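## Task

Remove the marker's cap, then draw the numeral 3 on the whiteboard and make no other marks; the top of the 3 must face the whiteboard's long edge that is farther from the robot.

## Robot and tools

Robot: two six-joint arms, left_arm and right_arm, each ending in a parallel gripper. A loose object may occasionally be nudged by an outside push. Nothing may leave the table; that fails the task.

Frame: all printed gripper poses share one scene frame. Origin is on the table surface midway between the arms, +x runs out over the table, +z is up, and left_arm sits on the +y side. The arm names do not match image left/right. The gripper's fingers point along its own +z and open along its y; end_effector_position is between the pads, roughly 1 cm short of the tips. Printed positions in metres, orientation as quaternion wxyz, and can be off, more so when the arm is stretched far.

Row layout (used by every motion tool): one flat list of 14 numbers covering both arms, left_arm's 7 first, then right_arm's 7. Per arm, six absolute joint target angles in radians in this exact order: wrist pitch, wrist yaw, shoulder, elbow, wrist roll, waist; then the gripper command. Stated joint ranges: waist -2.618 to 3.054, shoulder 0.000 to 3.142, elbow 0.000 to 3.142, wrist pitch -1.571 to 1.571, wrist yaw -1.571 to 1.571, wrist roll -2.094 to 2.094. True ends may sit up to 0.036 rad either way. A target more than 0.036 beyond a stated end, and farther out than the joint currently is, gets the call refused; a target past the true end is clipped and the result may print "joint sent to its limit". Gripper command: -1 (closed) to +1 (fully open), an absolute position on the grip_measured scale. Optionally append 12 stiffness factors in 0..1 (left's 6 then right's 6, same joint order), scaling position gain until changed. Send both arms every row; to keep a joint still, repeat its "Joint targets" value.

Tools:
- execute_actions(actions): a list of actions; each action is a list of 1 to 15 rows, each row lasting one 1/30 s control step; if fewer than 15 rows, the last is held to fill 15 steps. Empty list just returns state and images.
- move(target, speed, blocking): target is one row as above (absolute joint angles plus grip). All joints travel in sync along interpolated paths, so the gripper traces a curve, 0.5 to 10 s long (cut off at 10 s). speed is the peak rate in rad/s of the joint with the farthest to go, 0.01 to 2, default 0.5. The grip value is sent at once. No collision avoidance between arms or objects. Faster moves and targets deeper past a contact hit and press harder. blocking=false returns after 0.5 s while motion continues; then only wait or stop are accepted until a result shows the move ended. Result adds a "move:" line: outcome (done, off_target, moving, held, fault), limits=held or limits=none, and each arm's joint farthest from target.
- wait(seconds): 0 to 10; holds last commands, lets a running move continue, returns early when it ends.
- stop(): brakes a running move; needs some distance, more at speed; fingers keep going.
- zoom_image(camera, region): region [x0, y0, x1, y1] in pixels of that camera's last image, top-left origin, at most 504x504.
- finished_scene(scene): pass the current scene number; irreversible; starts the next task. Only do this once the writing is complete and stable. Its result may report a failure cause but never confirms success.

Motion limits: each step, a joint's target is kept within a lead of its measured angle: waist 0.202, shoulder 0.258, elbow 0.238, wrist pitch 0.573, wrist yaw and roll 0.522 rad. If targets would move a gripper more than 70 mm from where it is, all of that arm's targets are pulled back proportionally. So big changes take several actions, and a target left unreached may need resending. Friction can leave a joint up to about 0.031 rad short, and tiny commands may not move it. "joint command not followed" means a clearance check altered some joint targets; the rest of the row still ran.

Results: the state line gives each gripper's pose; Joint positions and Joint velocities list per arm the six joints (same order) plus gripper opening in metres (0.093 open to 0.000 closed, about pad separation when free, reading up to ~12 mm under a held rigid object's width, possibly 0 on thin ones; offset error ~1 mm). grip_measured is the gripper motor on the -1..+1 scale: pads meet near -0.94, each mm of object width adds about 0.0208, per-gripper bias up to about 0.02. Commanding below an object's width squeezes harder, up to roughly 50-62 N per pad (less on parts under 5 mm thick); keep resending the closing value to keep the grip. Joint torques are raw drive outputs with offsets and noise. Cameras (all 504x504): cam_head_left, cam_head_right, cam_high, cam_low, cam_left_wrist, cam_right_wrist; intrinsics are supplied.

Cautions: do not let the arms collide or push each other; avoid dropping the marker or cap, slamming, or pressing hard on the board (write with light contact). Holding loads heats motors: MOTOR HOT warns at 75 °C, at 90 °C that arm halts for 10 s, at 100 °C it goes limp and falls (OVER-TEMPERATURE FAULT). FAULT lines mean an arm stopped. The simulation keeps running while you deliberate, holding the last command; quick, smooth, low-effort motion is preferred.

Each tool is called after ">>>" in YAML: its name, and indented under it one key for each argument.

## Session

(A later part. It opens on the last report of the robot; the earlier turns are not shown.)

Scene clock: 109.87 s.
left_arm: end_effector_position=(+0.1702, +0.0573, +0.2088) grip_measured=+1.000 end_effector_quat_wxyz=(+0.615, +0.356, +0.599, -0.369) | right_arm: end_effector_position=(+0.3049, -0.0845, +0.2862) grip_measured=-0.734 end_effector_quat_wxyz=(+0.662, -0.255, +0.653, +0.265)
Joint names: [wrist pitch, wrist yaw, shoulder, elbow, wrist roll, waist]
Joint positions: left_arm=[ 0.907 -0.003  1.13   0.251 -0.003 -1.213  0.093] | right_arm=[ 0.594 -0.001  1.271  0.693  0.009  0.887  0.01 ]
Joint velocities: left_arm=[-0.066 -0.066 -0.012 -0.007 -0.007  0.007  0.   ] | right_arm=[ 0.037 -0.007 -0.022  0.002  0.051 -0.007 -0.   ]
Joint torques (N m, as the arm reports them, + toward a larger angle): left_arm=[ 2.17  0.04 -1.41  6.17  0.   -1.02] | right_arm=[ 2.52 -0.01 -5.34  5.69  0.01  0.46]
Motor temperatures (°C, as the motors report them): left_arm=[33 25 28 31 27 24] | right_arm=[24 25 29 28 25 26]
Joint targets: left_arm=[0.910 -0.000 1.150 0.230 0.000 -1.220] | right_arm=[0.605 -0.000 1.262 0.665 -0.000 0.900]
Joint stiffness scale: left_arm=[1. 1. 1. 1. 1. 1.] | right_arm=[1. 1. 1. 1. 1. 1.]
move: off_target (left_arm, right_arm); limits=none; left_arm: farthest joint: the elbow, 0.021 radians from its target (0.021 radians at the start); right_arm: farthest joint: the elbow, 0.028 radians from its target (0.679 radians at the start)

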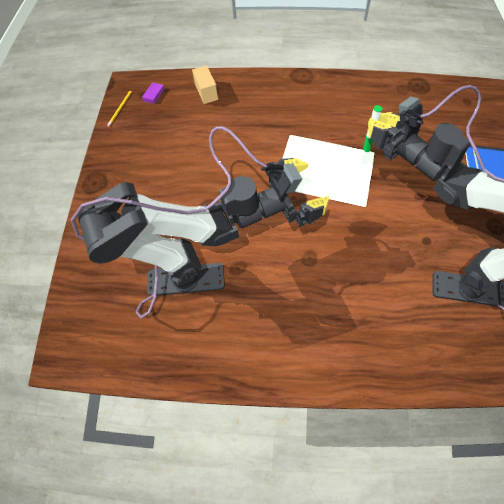

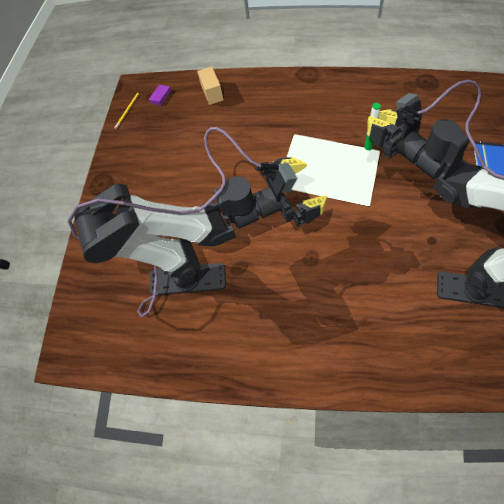

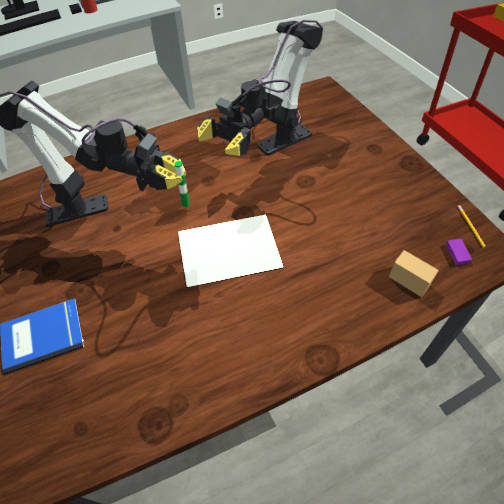

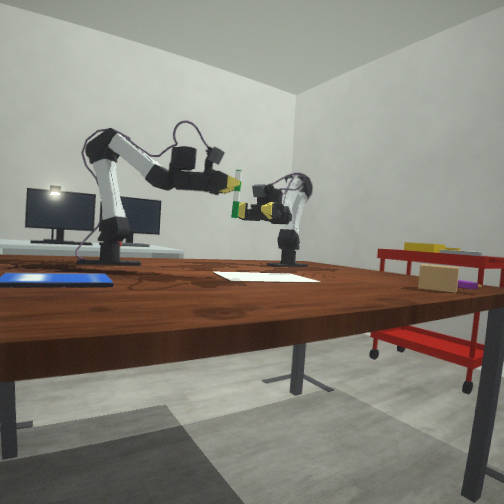

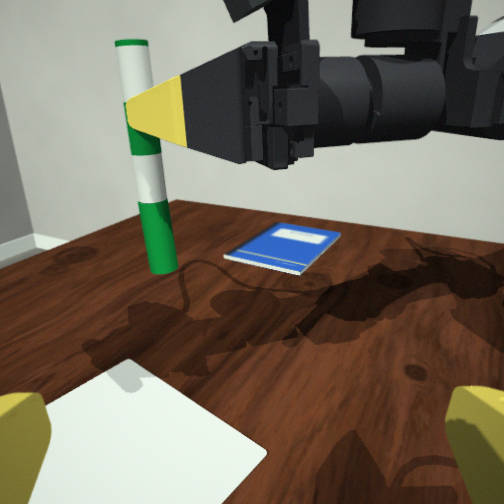

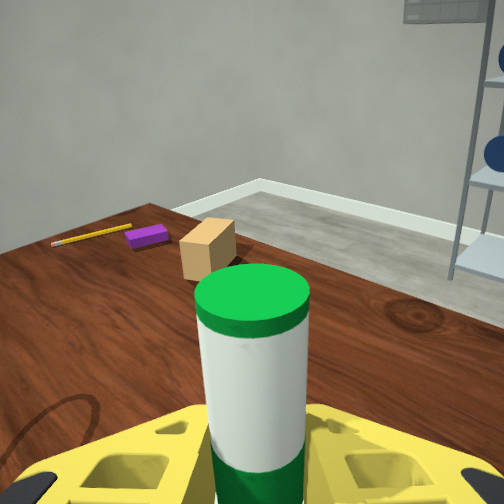

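>>> move:
  target: [0.91,0,1.15,0.23,0,-1.22,1, 0.59,0,1.271,0.68,0,1.222,-1]
  speed: 0.6

>>> move:
  target: [0.997,0,1.49,0.49,0,-1.22,0.6, 0.59,0,1.271,0.68,0,1.222,-1]
  speed: 0.4

>>> zoom_image:
  camera: "cam_low"
  region: [170,140,330,260]

Scene clock: 119.07 s.
left_arm: end_effector_position=(+0.1702, +0.0573, +0.2088) grip_measured=+1.000 end_effector_quat_wxyz=(+0.615, +0.356, +0.599, -0.369) | right_arm: end_effector_position=(+0.1964, -0.0011, +0.2863) grip_measured=-0.734 end_effector_quat_wxyz=(+0.610, -0.358, +0.603, +0.368)
Joint names: [wrist pitch, wrist yaw, shoulder, elbow, wrist roll, waist]
Joint positions: left_arm=[ 0.907 -0.003  1.13   0.251 -0.003 -1.213  0.093] | right_arm=[ 0.595 -0.     1.271  0.693  0.008  1.213  0.01 ]
Joint velocities: left_arm=[ 0.022 -0.022  0.022  0.017  0.051 -0.007  0.   ] | right_arm=[ 0.037  0.007 -0.002  0.002  0.007  0.002 -0.   ]
Joint torques (N m, as the arm reports them, + toward a larger angle): left_arm=[ 2.17  0.04 -1.4   6.17 -0.01 -1.02] | right_arm=[ 2.35 -0.02 -4.68  6.73  0.01  0.26]
Motor temperatures (°C, as the motors report them): left_arm=[33 25 28 30 27 24] | right_arm=[27 25 29 29 25 26]
Joint targets: left_arm=[0.910 -0.000 1.150 0.230 -0.000 -1.220] | right_arm=[0.590 -0.000 1.271 0.680 0.000 1.222]
Joint stiffness scale: left_arm=[1. 1. 1. 1. 1. 1.] | right_arm=[1. 1. 1. 1. 1. 1.]
move: off_target (left_arm); limits=none; left_arm: farthest joint: the elbow, 0.021 radians from its target (0.021 radians at the start); right_arm: farthest joint: the elbow, 0.013 radians from its target (0.013 radians at the start)

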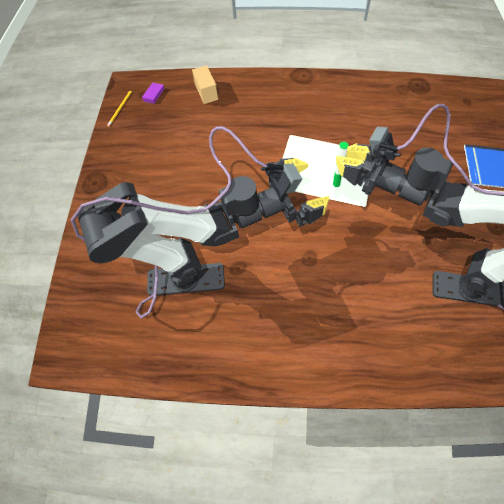

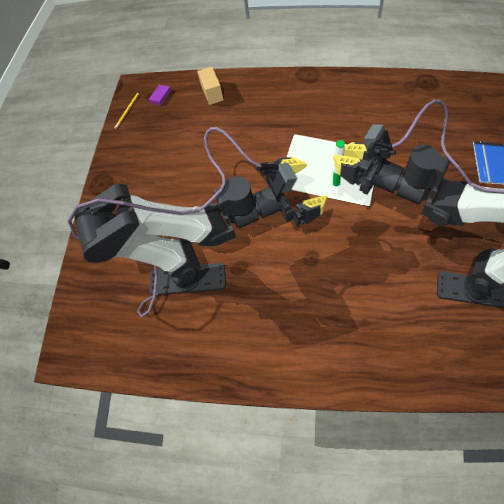

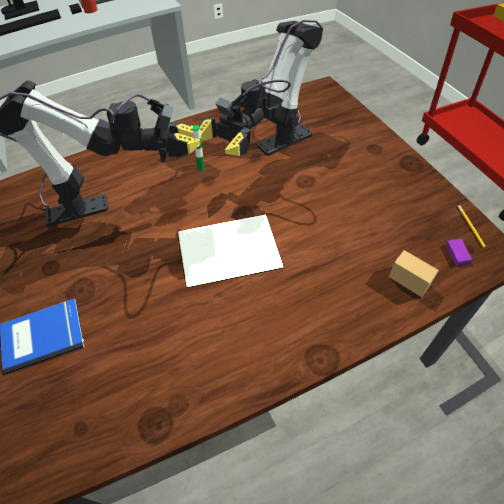

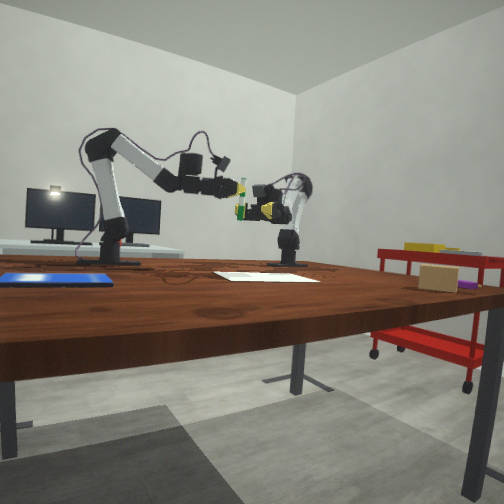

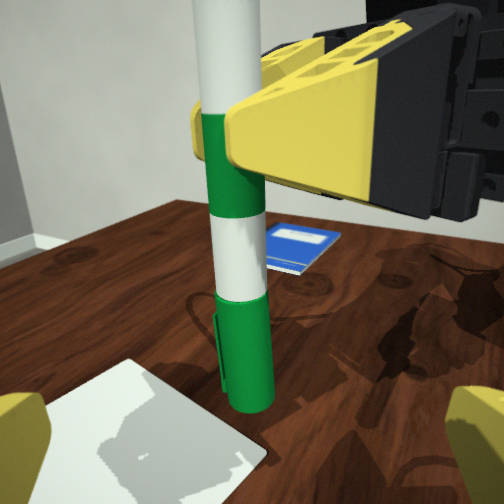

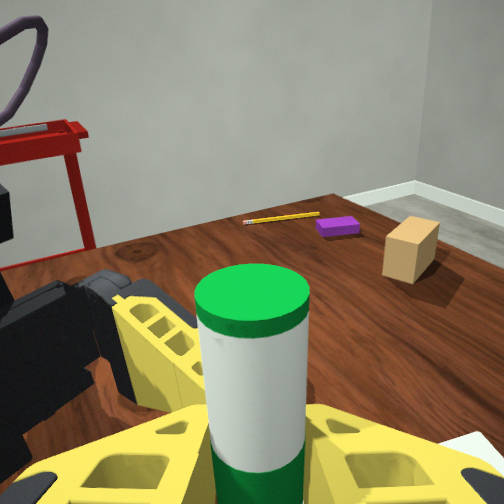

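Scene clock: 120.57 s.
left_arm: end_effector_position=(+0.2017, -0.0014, +0.2018) grip_measured=+0.602 end_effector_quat_wxyz=(+0.605, +0.362, +0.609, -0.363) | right_arm: end_effector_position=(+0.1964, -0.0011, +0.2863) grip_measured=-0.734 end_effector_quat_wxyz=(+0.610, -0.358, +0.603, +0.368)
Joint names: [wrist pitch, wrist yaw, shoulder, elbow, wrist roll, waist]
Joint positions: left_arm=[ 0.994 -0.003  1.469  0.471 -0.003 -1.213  0.074] | right_arm=[ 0.595 -0.     1.271  0.693  0.008  1.213  0.01 ]
Joint velocities: left_arm=[-0.022 -0.007 -0.032  0.007  0.051 -0.012 -0.001] | right_arm=[ 0.022 -0.022 -0.002  0.027  0.022 -0.007  0.   ]
Joint torques (N m, as the arm reports them, + toward a larger angle): left_arm=[ 2.18  0.04 -3.85  8.98  0.   -1.02] | right_arm=[ 2.35 -0.02 -4.68  6.72  0.02  0.2 ]
Motor temperatures (°C, as the motors report them): left_arm=[33 25 28 30 27 24] | right_arm=[28 25 29 29 25 26]
Joint targets: left_arm=[0.997 0.000 1.490 0.490 -0.000 -1.220] | right_arm=[0.590 -0.000 1.271 0.680 0.000 1.222]
Joint stiffness scale: left_arm=[1. 1. 1. 1. 1. 1.] | right_arm=[1. 1. 1. 1. 1. 1.]
move: off_target (left_arm); limits=none; left_arm: farthest joint: the shoulder, 0.021 radians from its target (0.360 radians at the start); right_arm: farthest joint: the elbow, 0.013 radians from its target (0.013 radians at the start)

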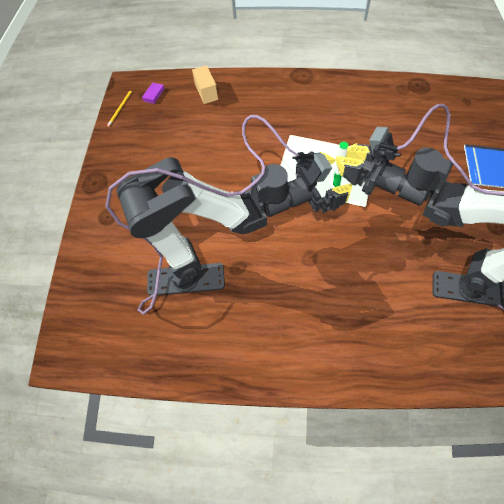

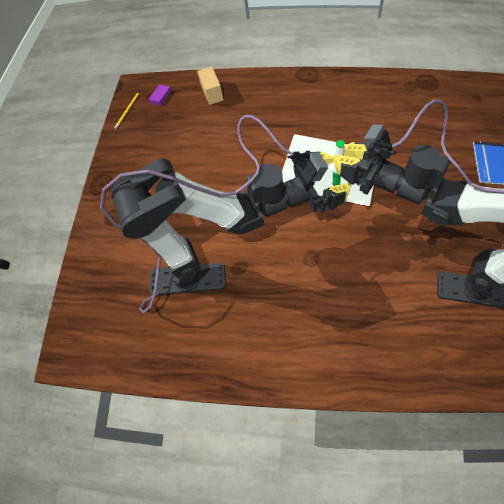

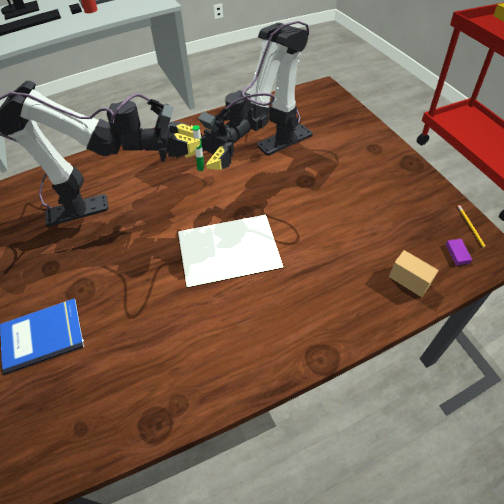

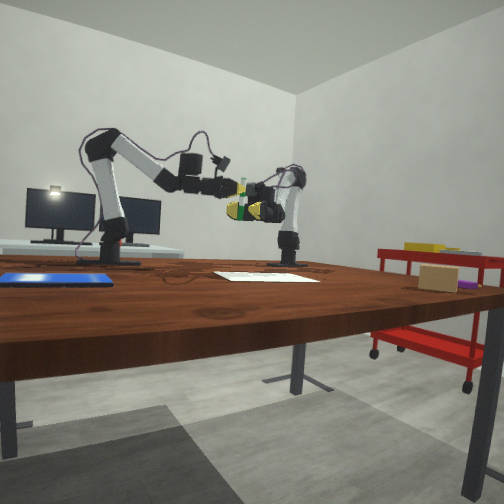

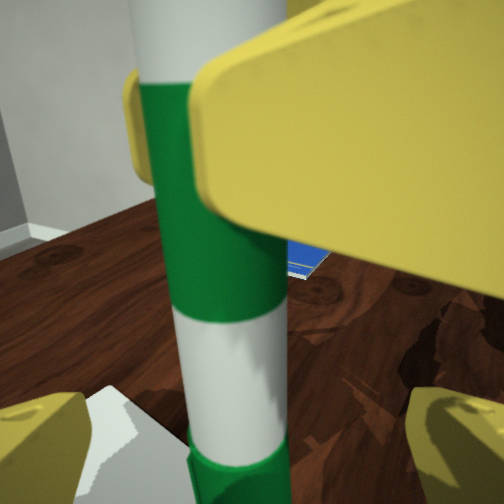

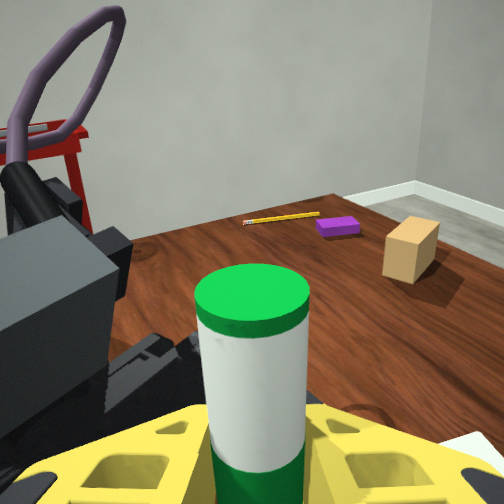

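Region (170, 140, 330, 260) of cam_low's 504x504 image, scaled by 3.150, with more detail than that image has; it fills the top 378 rows of this view, and the rest is white.

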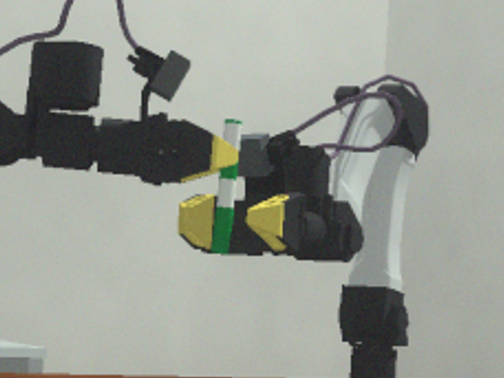

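>>> move:
  target: [0.997,0,1.48,0.48,0,-1.205,0.0, 0.655,0,1.271,0.69,0,1.222,-1]

>>> move:
  target: [0.997,0,1.48,0.48,0,-1.205,-1, 0.655,0,1.271,0.69,0,1.215,-1]

>>> move:
  target: [0.85,0,1.49,0.46,0,-1.205,-1, 0.80,0,1.26,0.71,0,1.215,-1]
  speed: 0.15

Scene clock: 129.30 s.
left_arm: end_effector_position=(+0.2017, -0.0014, +0.2019) grip_measured=+0.002 end_effector_quat_wxyz=(+0.605, +0.362, +0.609, -0.363) | right_arm: end_effector_position=(+0.1962, -0.0015, +0.2982) grip_measured=-0.734 end_effector_quat_wxyz=(+0.625, -0.348, +0.588, +0.377)
Joint names: [wrist pitch, wrist yaw, shoulder, elbow, wrist roll, waist]
Joint positions: left_arm=[ 0.994 -0.003  1.469  0.471 -0.003 -1.213  0.045] | right_arm=[ 0.644 -0.     1.271  0.693  0.008  1.213  0.01 ]
Joint velocities: left_arm=[ 0.037 -0.066 -0.012 -0.012  0.007 -0.012  0.001] | right_arm=[-0.007  0.037  0.007  0.022 -0.007  0.002  0.001]
Joint torques (N m, as the arm reports them, + toward a larger angle): left_arm=[ 2.18  0.04 -4.58  8.18  0.    0.29] | right_arm=[ 2.49 -0.02 -4.66  7.42  0.01  0.21]
Motor temperatures (°C, as the motors report them): left_arm=[34 25 28 31 27 24] | right_arm=[29 25 29 29 25 26]
Joint targets: left_arm=[0.997 -0.000 1.480 0.480 0.000 -1.205] | right_arm=[0.655 0.000 1.271 0.690 -0.000 1.222]
Joint stiffness scale: left_arm=[1. 1. 1. 1. 1. 1.] | right_arm=[1. 1. 1. 1. 1. 1.]
move: done; limits=none; left_arm: farthest joint: the shoulder, 0.011 radians from its target (0.011 radians at the start); right_arm: farthest joint: the wrist pitch, 0.011 radians from its target (0.060 radians at the start)

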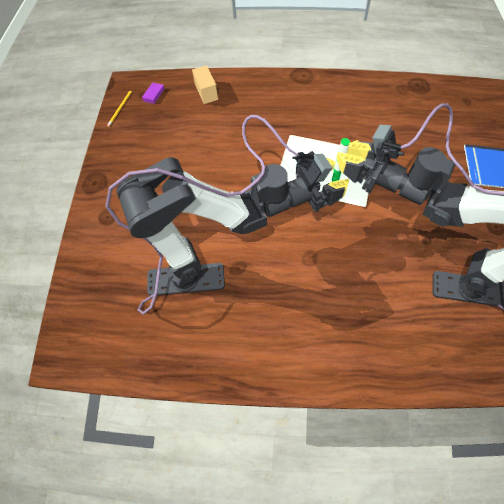

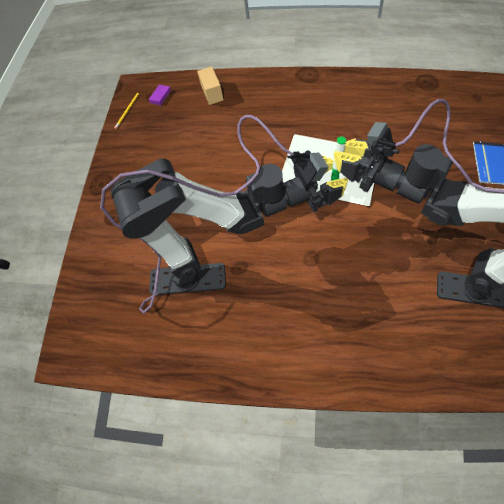

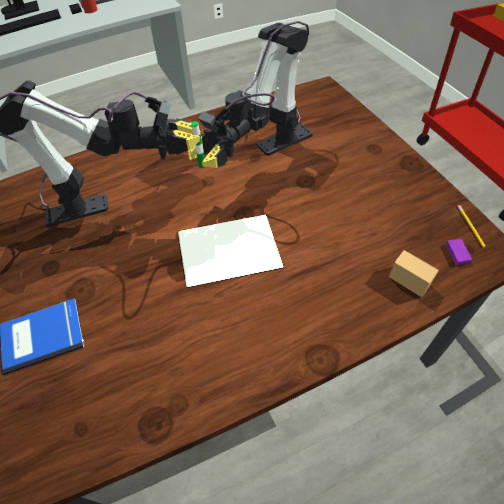

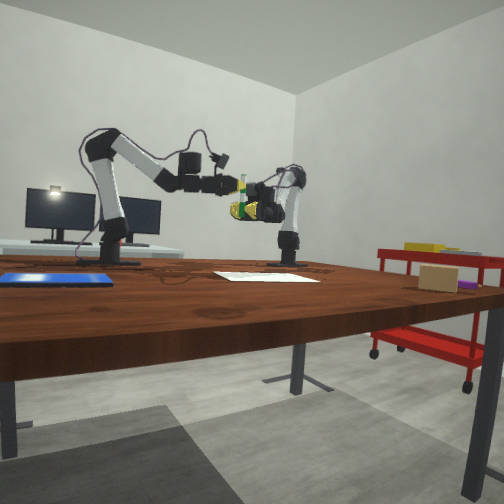

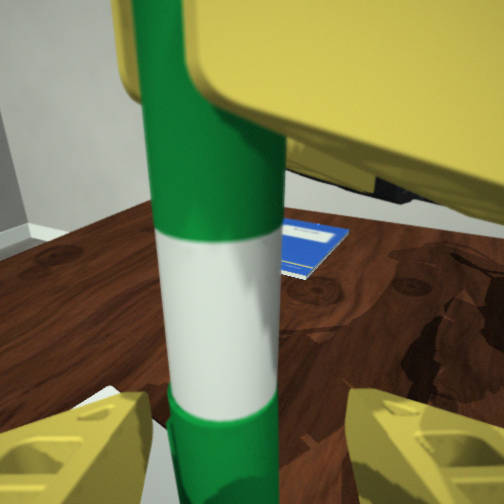

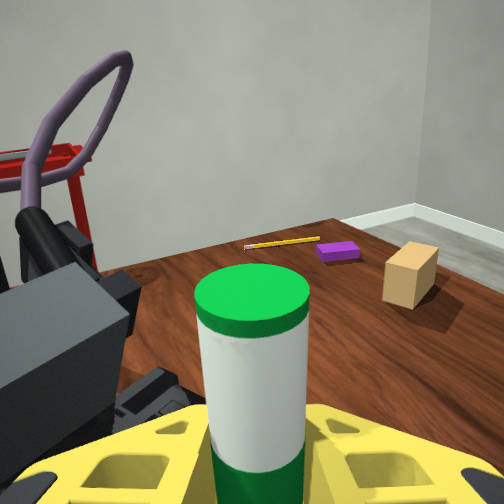

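Scene clock: 130.00 s.
left_arm: end_effector_position=(+0.2045, +0.0002, +0.2019) grip_measured=-0.677 end_effector_quat_wxyz=(+0.608, +0.358, +0.611, -0.359) | right_arm: end_effector_position=(+0.1955, -0.0012, +0.2982) grip_measured=-0.734 end_effector_quat_wxyz=(+0.624, -0.350, +0.587, +0.378)
Joint names: [wrist pitch, wrist yaw, shoulder, elbow, wrist roll, waist]
Joint positions: left_arm=[ 0.994 -0.012  1.469  0.471 -0.003 -1.208  0.013] | right_arm=[ 0.644 -0.004  1.271  0.693  0.008  1.214  0.01 ]
Joint velocities: left_arm=[ 0.051 -0.022 -0.007  0.007 -0.007 -0.007  0.001] | right_arm=[-0.007 -0.022 -0.002  0.007 -0.037  0.027 -0.002]
Joint torques (N m, as the arm reports them, + toward a larger angle): left_arm=[ 2.18  0.13 -4.57  8.19  0.   -0.09] | right_arm=[ 2.49  0.02 -4.66  7.43  0.01 -0.32]
Motor temperatures (°C, as the motors report them): left_arm=[34 25 28 31 27 24] | right_arm=[29 25 29 30 25 26]
Joint targets: left_arm=[0.997 0.000 1.480 0.480 0.000 -1.205] | right_arm=[0.655 0.000 1.271 0.690 0.000 1.215]
Joint stiffness scale: left_arm=[1. 1. 1. 1. 1. 1.] | right_arm=[1. 1. 1. 1. 1. 1.]
move: done; limits=none; left_arm: farthest joint: the wrist yaw, 0.012 radians from its target (0.003 radians at the start); right_arm: farthest joint: the wrist pitch, 0.011 radians from its target (0.011 radians at the start)

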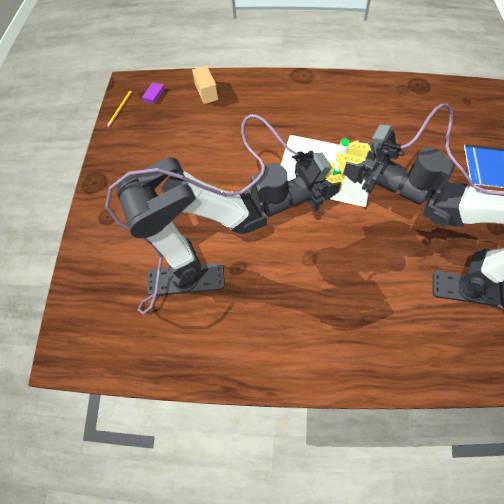

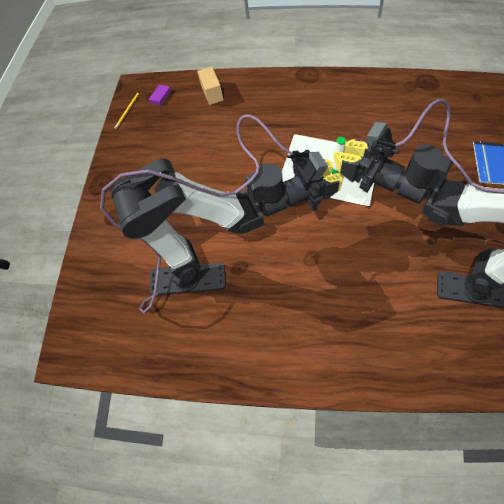

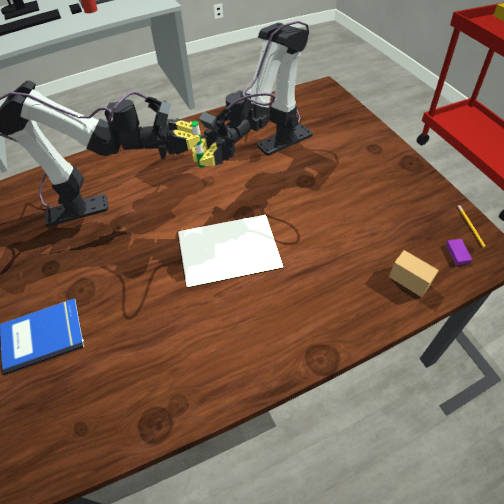

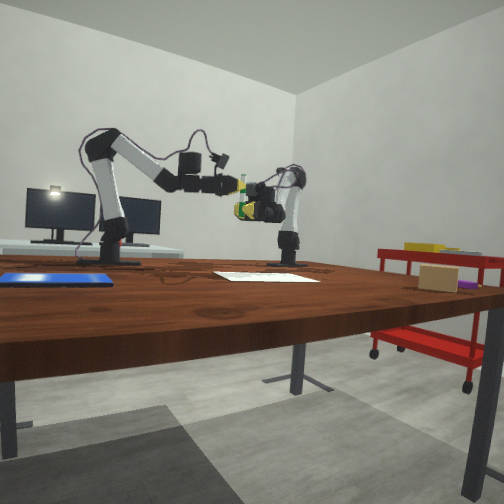

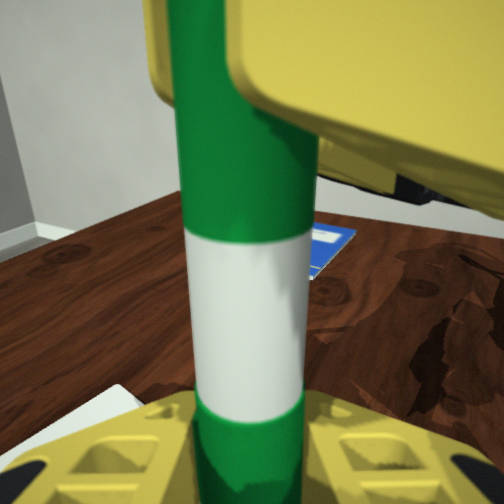

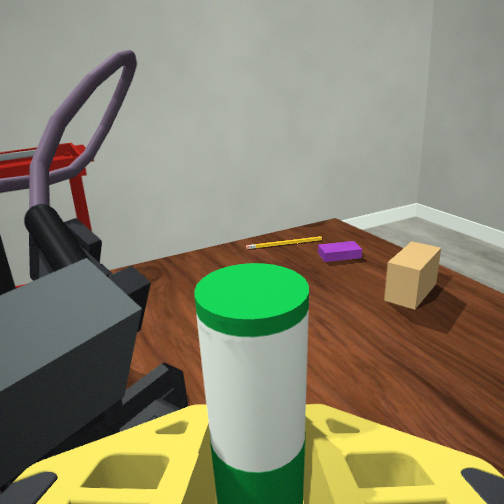

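Scene clock: 131.30 s.
left_arm: end_effector_position=(+0.2052, +0.0005, +0.2012) grip_measured=-0.677 end_effector_quat_wxyz=(+0.607, +0.358, +0.613, -0.357) | right_arm: end_effector_position=(+0.1956, -0.0016, +0.3025) grip_measured=-0.734 end_effector_quat_wxyz=(+0.630, -0.346, +0.581, +0.380)
Joint names: [wrist pitch, wrist yaw, shoulder, elbow, wrist roll, waist]
Joint positions: left_arm=[ 0.991 -0.014  1.469  0.471 -0.003 -1.207  0.013] | right_arm=[ 0.662 -0.002  1.271  0.693  0.006  1.214  0.01 ]
Joint velocities: left_arm=[ 0.037 -0.051 -0.007 -0.012 -0.037  0.002 -0.   ] | right_arm=[ 0.022  0.007 -0.017  0.007  0.007  0.007 -0.001]
Joint torques (N m, as the arm reports them, + toward a larger angle): left_arm=[ 0.86  0.14 -3.87  6.56  0.   -0.17] | right_arm=[ 3.78  0.   -5.48  8.82  0.03 -0.3 ]
Motor temperatures (°C, as the motors report them): left_arm=[33 25 28 31 27 24] | right_arm=[30 25 29 30 25 26]
Joint targets: left_arm=[0.850 -0.000 1.490 0.460 -0.000 -1.205] | right_arm=[0.800 0.000 1.260 0.710 -0.000 1.215]
Joint stiffness scale: left_arm=[1. 1. 1. 1. 1. 1.] | right_arm=[1. 1. 1. 1. 1. 1.]
move: off_target (left_arm, right_arm); limits=none; left_arm: farthest joint: the wrist pitch, 0.141 radians from its target (0.144 radians at the start); right_arm: farthest joint: the wrist pitch, 0.138 radians from its target (0.156 radians at the start)

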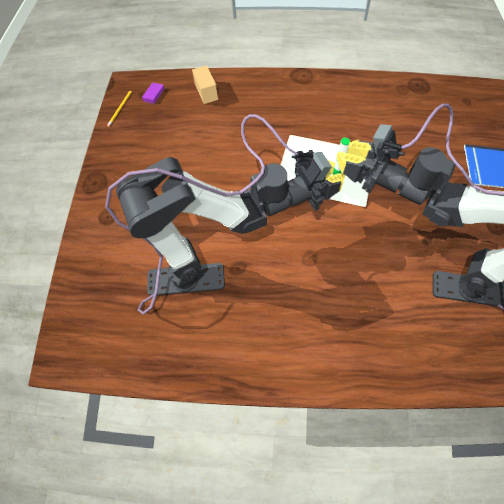

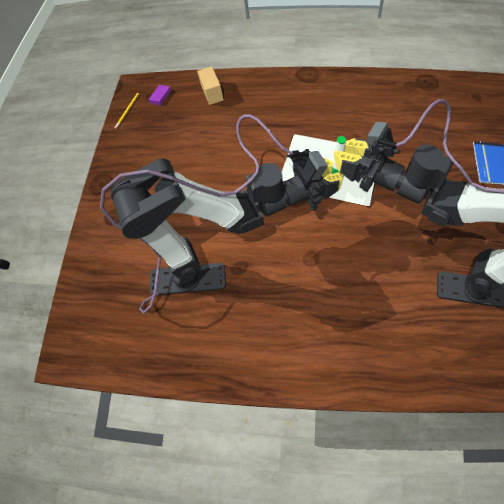

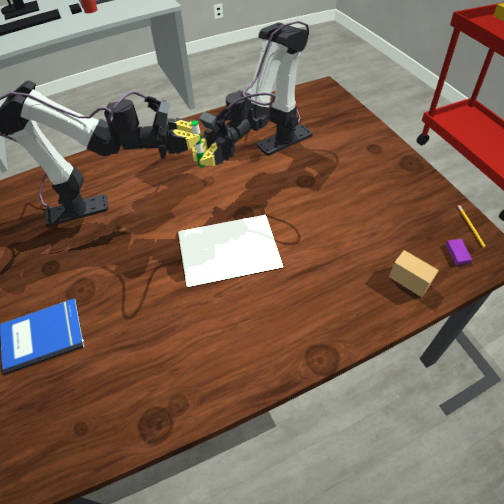

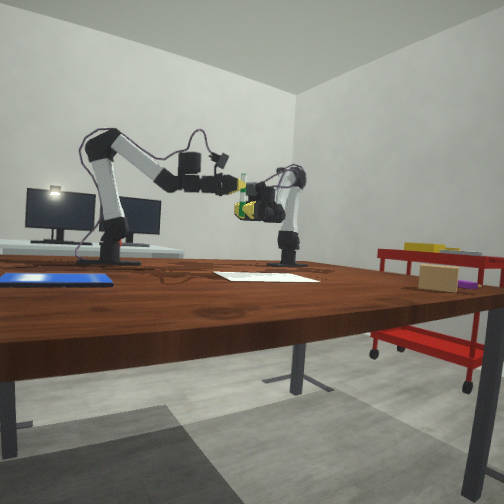

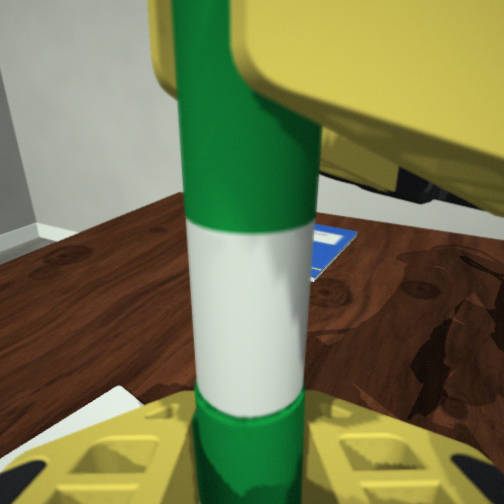

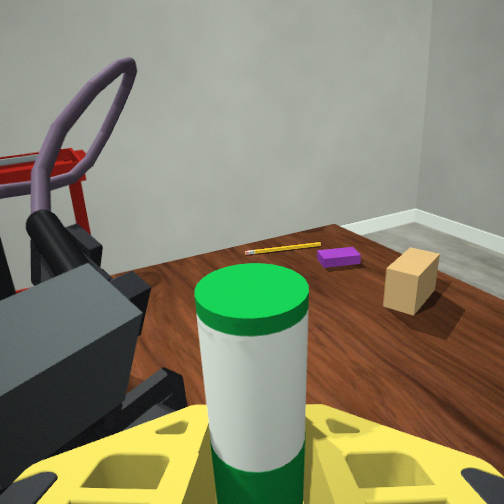

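>>> move:
  target: [0.74,0,1.495,0.445,0,-1.205,-1, 0.90,0,1.245,0.725,0,1.215,-1]
  speed: 0.2

Scene clock: 136.63 s.
left_arm: end_effector_position=(+0.2052, +0.0006, +0.1985) grip_measured=-0.677 end_effector_quat_wxyz=(+0.604, +0.360, +0.616, -0.355) | right_arm: end_effector_position=(+0.1957, -0.0018, +0.3039) grip_measured=-0.734 end_effector_quat_wxyz=(+0.632, -0.345, +0.580, +0.381)
Joint names: [wrist pitch, wrist yaw, shoulder, elbow, wrist roll, waist]
Joint positions: left_arm=[ 0.98  -0.014  1.469  0.471 -0.003 -1.207  0.013] | right_arm=[ 0.667 -0.001  1.271  0.693  0.006  1.214  0.01 ]
Joint velocities: left_arm=[-0.051 -0.037 -0.002 -0.007  0.037  0.007 -0.   ] | right_arm=[-0.022 -0.007  0.012 -0.007 -0.051 -0.037 -0.   ]
Joint torques (N m, as the arm reports them, + toward a larger angle): left_arm=[-0.04  0.15 -3.51  5.35  0.   -0.17] | right_arm=[ 4.75 -0.01 -6.58  9.88  0.03 -0.3 ]
Motor temperatures (°C, as the motors report them): left_arm=[33 25 28 30 27 24] | right_arm=[34 25 29 31 25 26]
Joint targets: left_arm=[0.740 0.000 1.495 0.445 0.000 -1.205] | right_arm=[0.900 -0.000 1.245 0.725 0.000 1.215]
Joint stiffness scale: left_arm=[1. 1. 1. 1. 1. 1.] | right_arm=[1. 1. 1. 1. 1. 1.]
move: off_target (left_arm, right_arm); limits=none; left_arm: farthest joint: the wrist pitch, 0.240 radians from its target (0.251 radians at the start); right_arm: farthest joint: the wrist pitch, 0.233 radians from its target (0.238 radians at the start)

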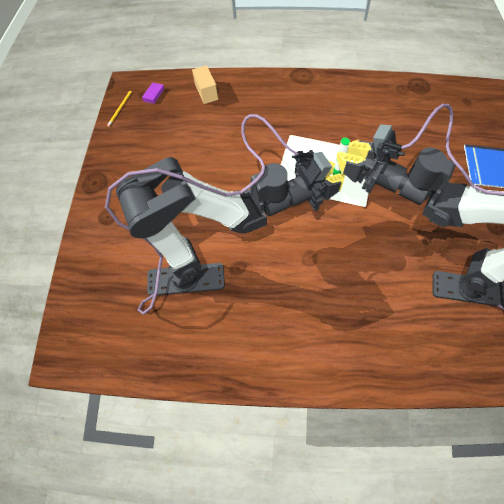

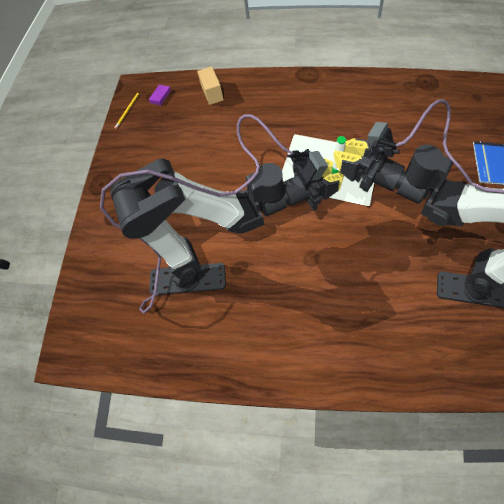

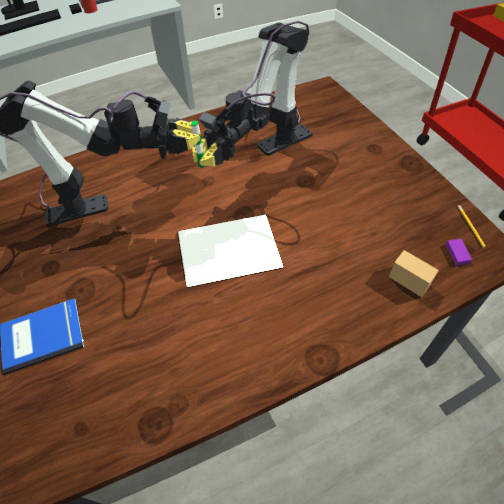

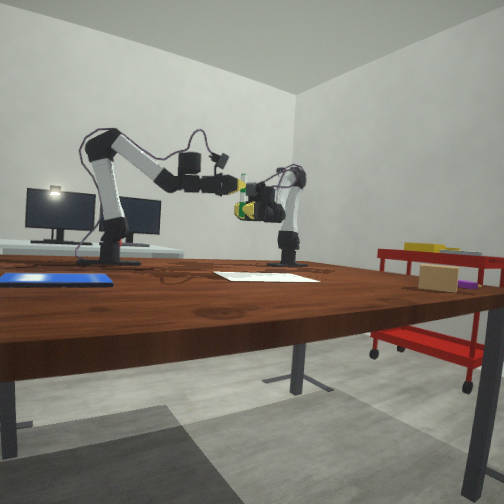

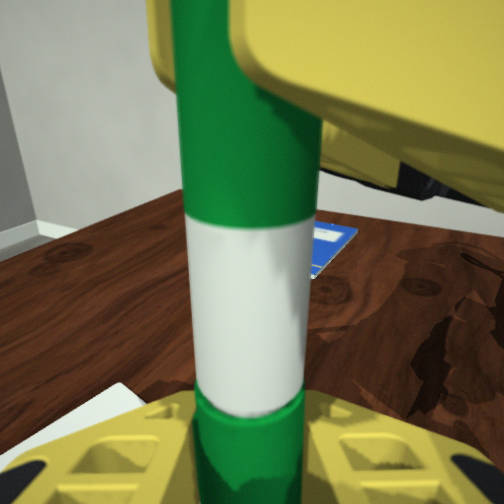

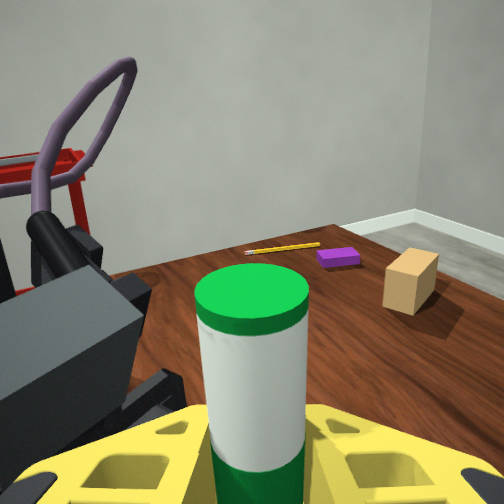

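>>> move:
  target: [0.58,0,1.53,0.41,0,-1.205,-1, 1.03,0,1.21,0.765,0,1.215,-1]
  speed: 0.3

Scene clock: 142.23 s.
left_arm: end_effector_position=(+0.1909, +0.0269, +0.0801) grip_measured=-0.677 end_effector_quat_wxyz=(+0.451, +0.432, +0.735, -0.263) | right_arm: end_effector_position=(+0.1773, -0.0368, +0.4287) grip_measured=-0.734 end_effector_quat_wxyz=(+0.747, -0.251, +0.422, +0.449)
Joint names: [wrist pitch, wrist yaw, shoulder, elbow, wrist roll, waist]
Joint positions: left_arm=[ 0.602 -0.012  1.507  0.434 -0.003 -1.206  0.013] | right_arm=[1.017 0.001 1.219 0.746 0.005 1.214 0.01 ]
Joint velocities: left_arm=[-0.022 -0.081 -0.002  0.002  0.022  0.002  0.001] | right_arm=[-0.037  0.007 -0.007  0.007 -0.007  0.017  0.   ]
Joint torques (N m, as the arm reports them, + toward a larger angle): left_arm=[ 1.92  0.13 -3.8   5.15  0.   -0.25] | right_arm=[ 2.   -0.03 -4.68  8.75  0.04 -0.3 ]
Motor temperatures (°C, as the motors report them): left_arm=[32 25 28 30 27 24] | right_arm=[38 25 29 32 25 26]
Joint targets: left_arm=[0.580 0.000 1.530 0.410 -0.000 -1.205] | right_arm=[1.030 -0.000 1.210 0.765 0.000 1.215]
Joint stiffness scale: left_arm=[1. 1. 1. 1. 1. 1.] | right_arm=[1. 1. 1. 1. 1. 1.]
move: off_target (left_arm); limits=none; left_arm: farthest joint: the elbow, 0.024 radians from its target (0.061 radians at the start); right_arm: farthest joint: the elbow, 0.019 radians from its target (0.072 radians at the start)

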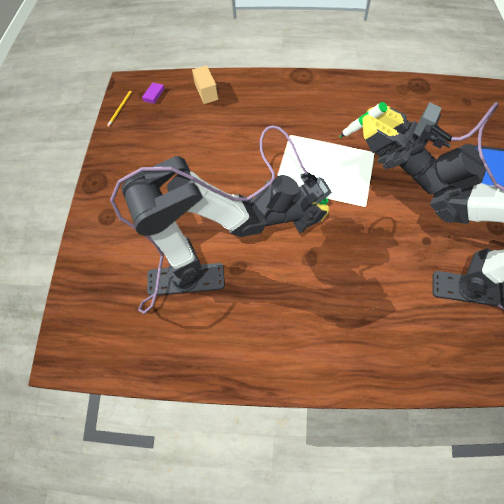

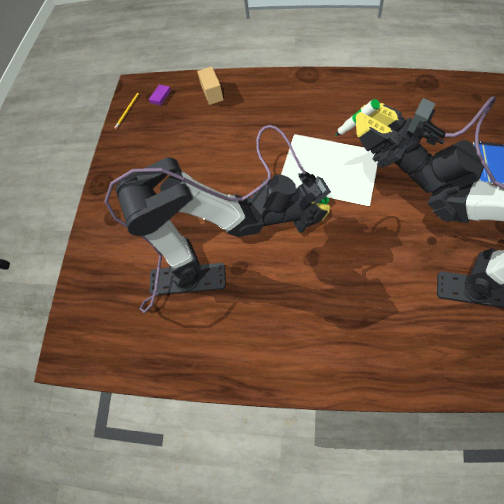

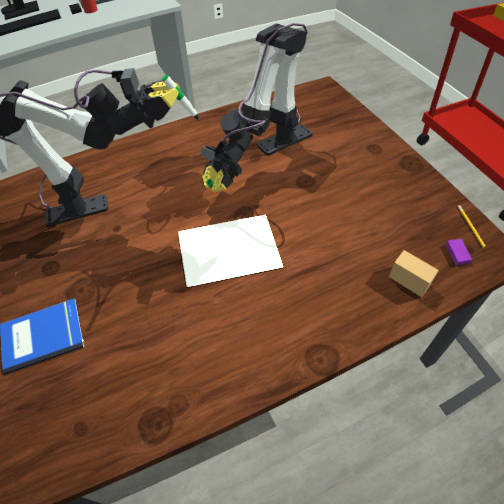

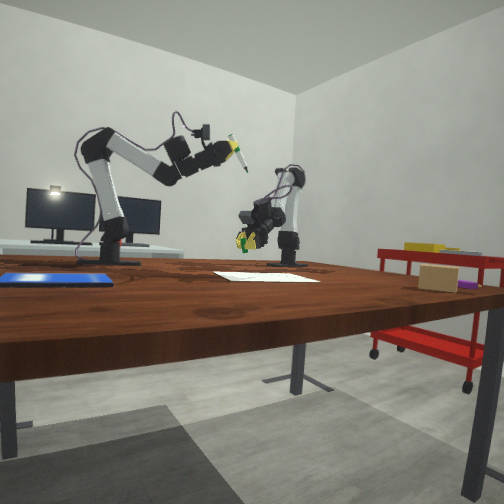

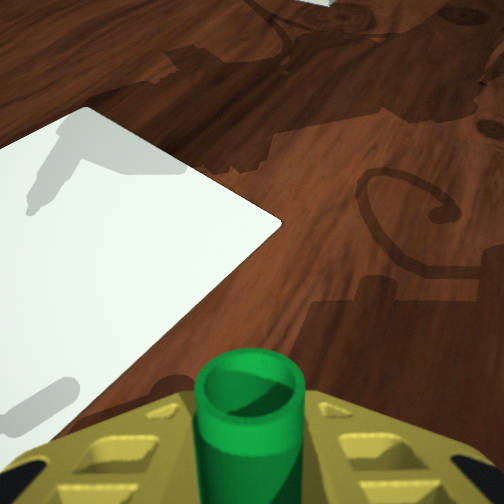

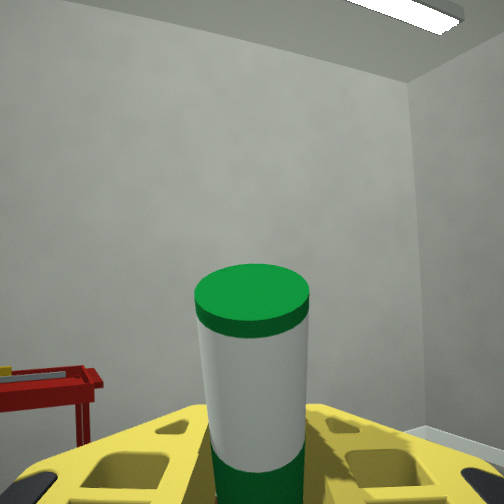

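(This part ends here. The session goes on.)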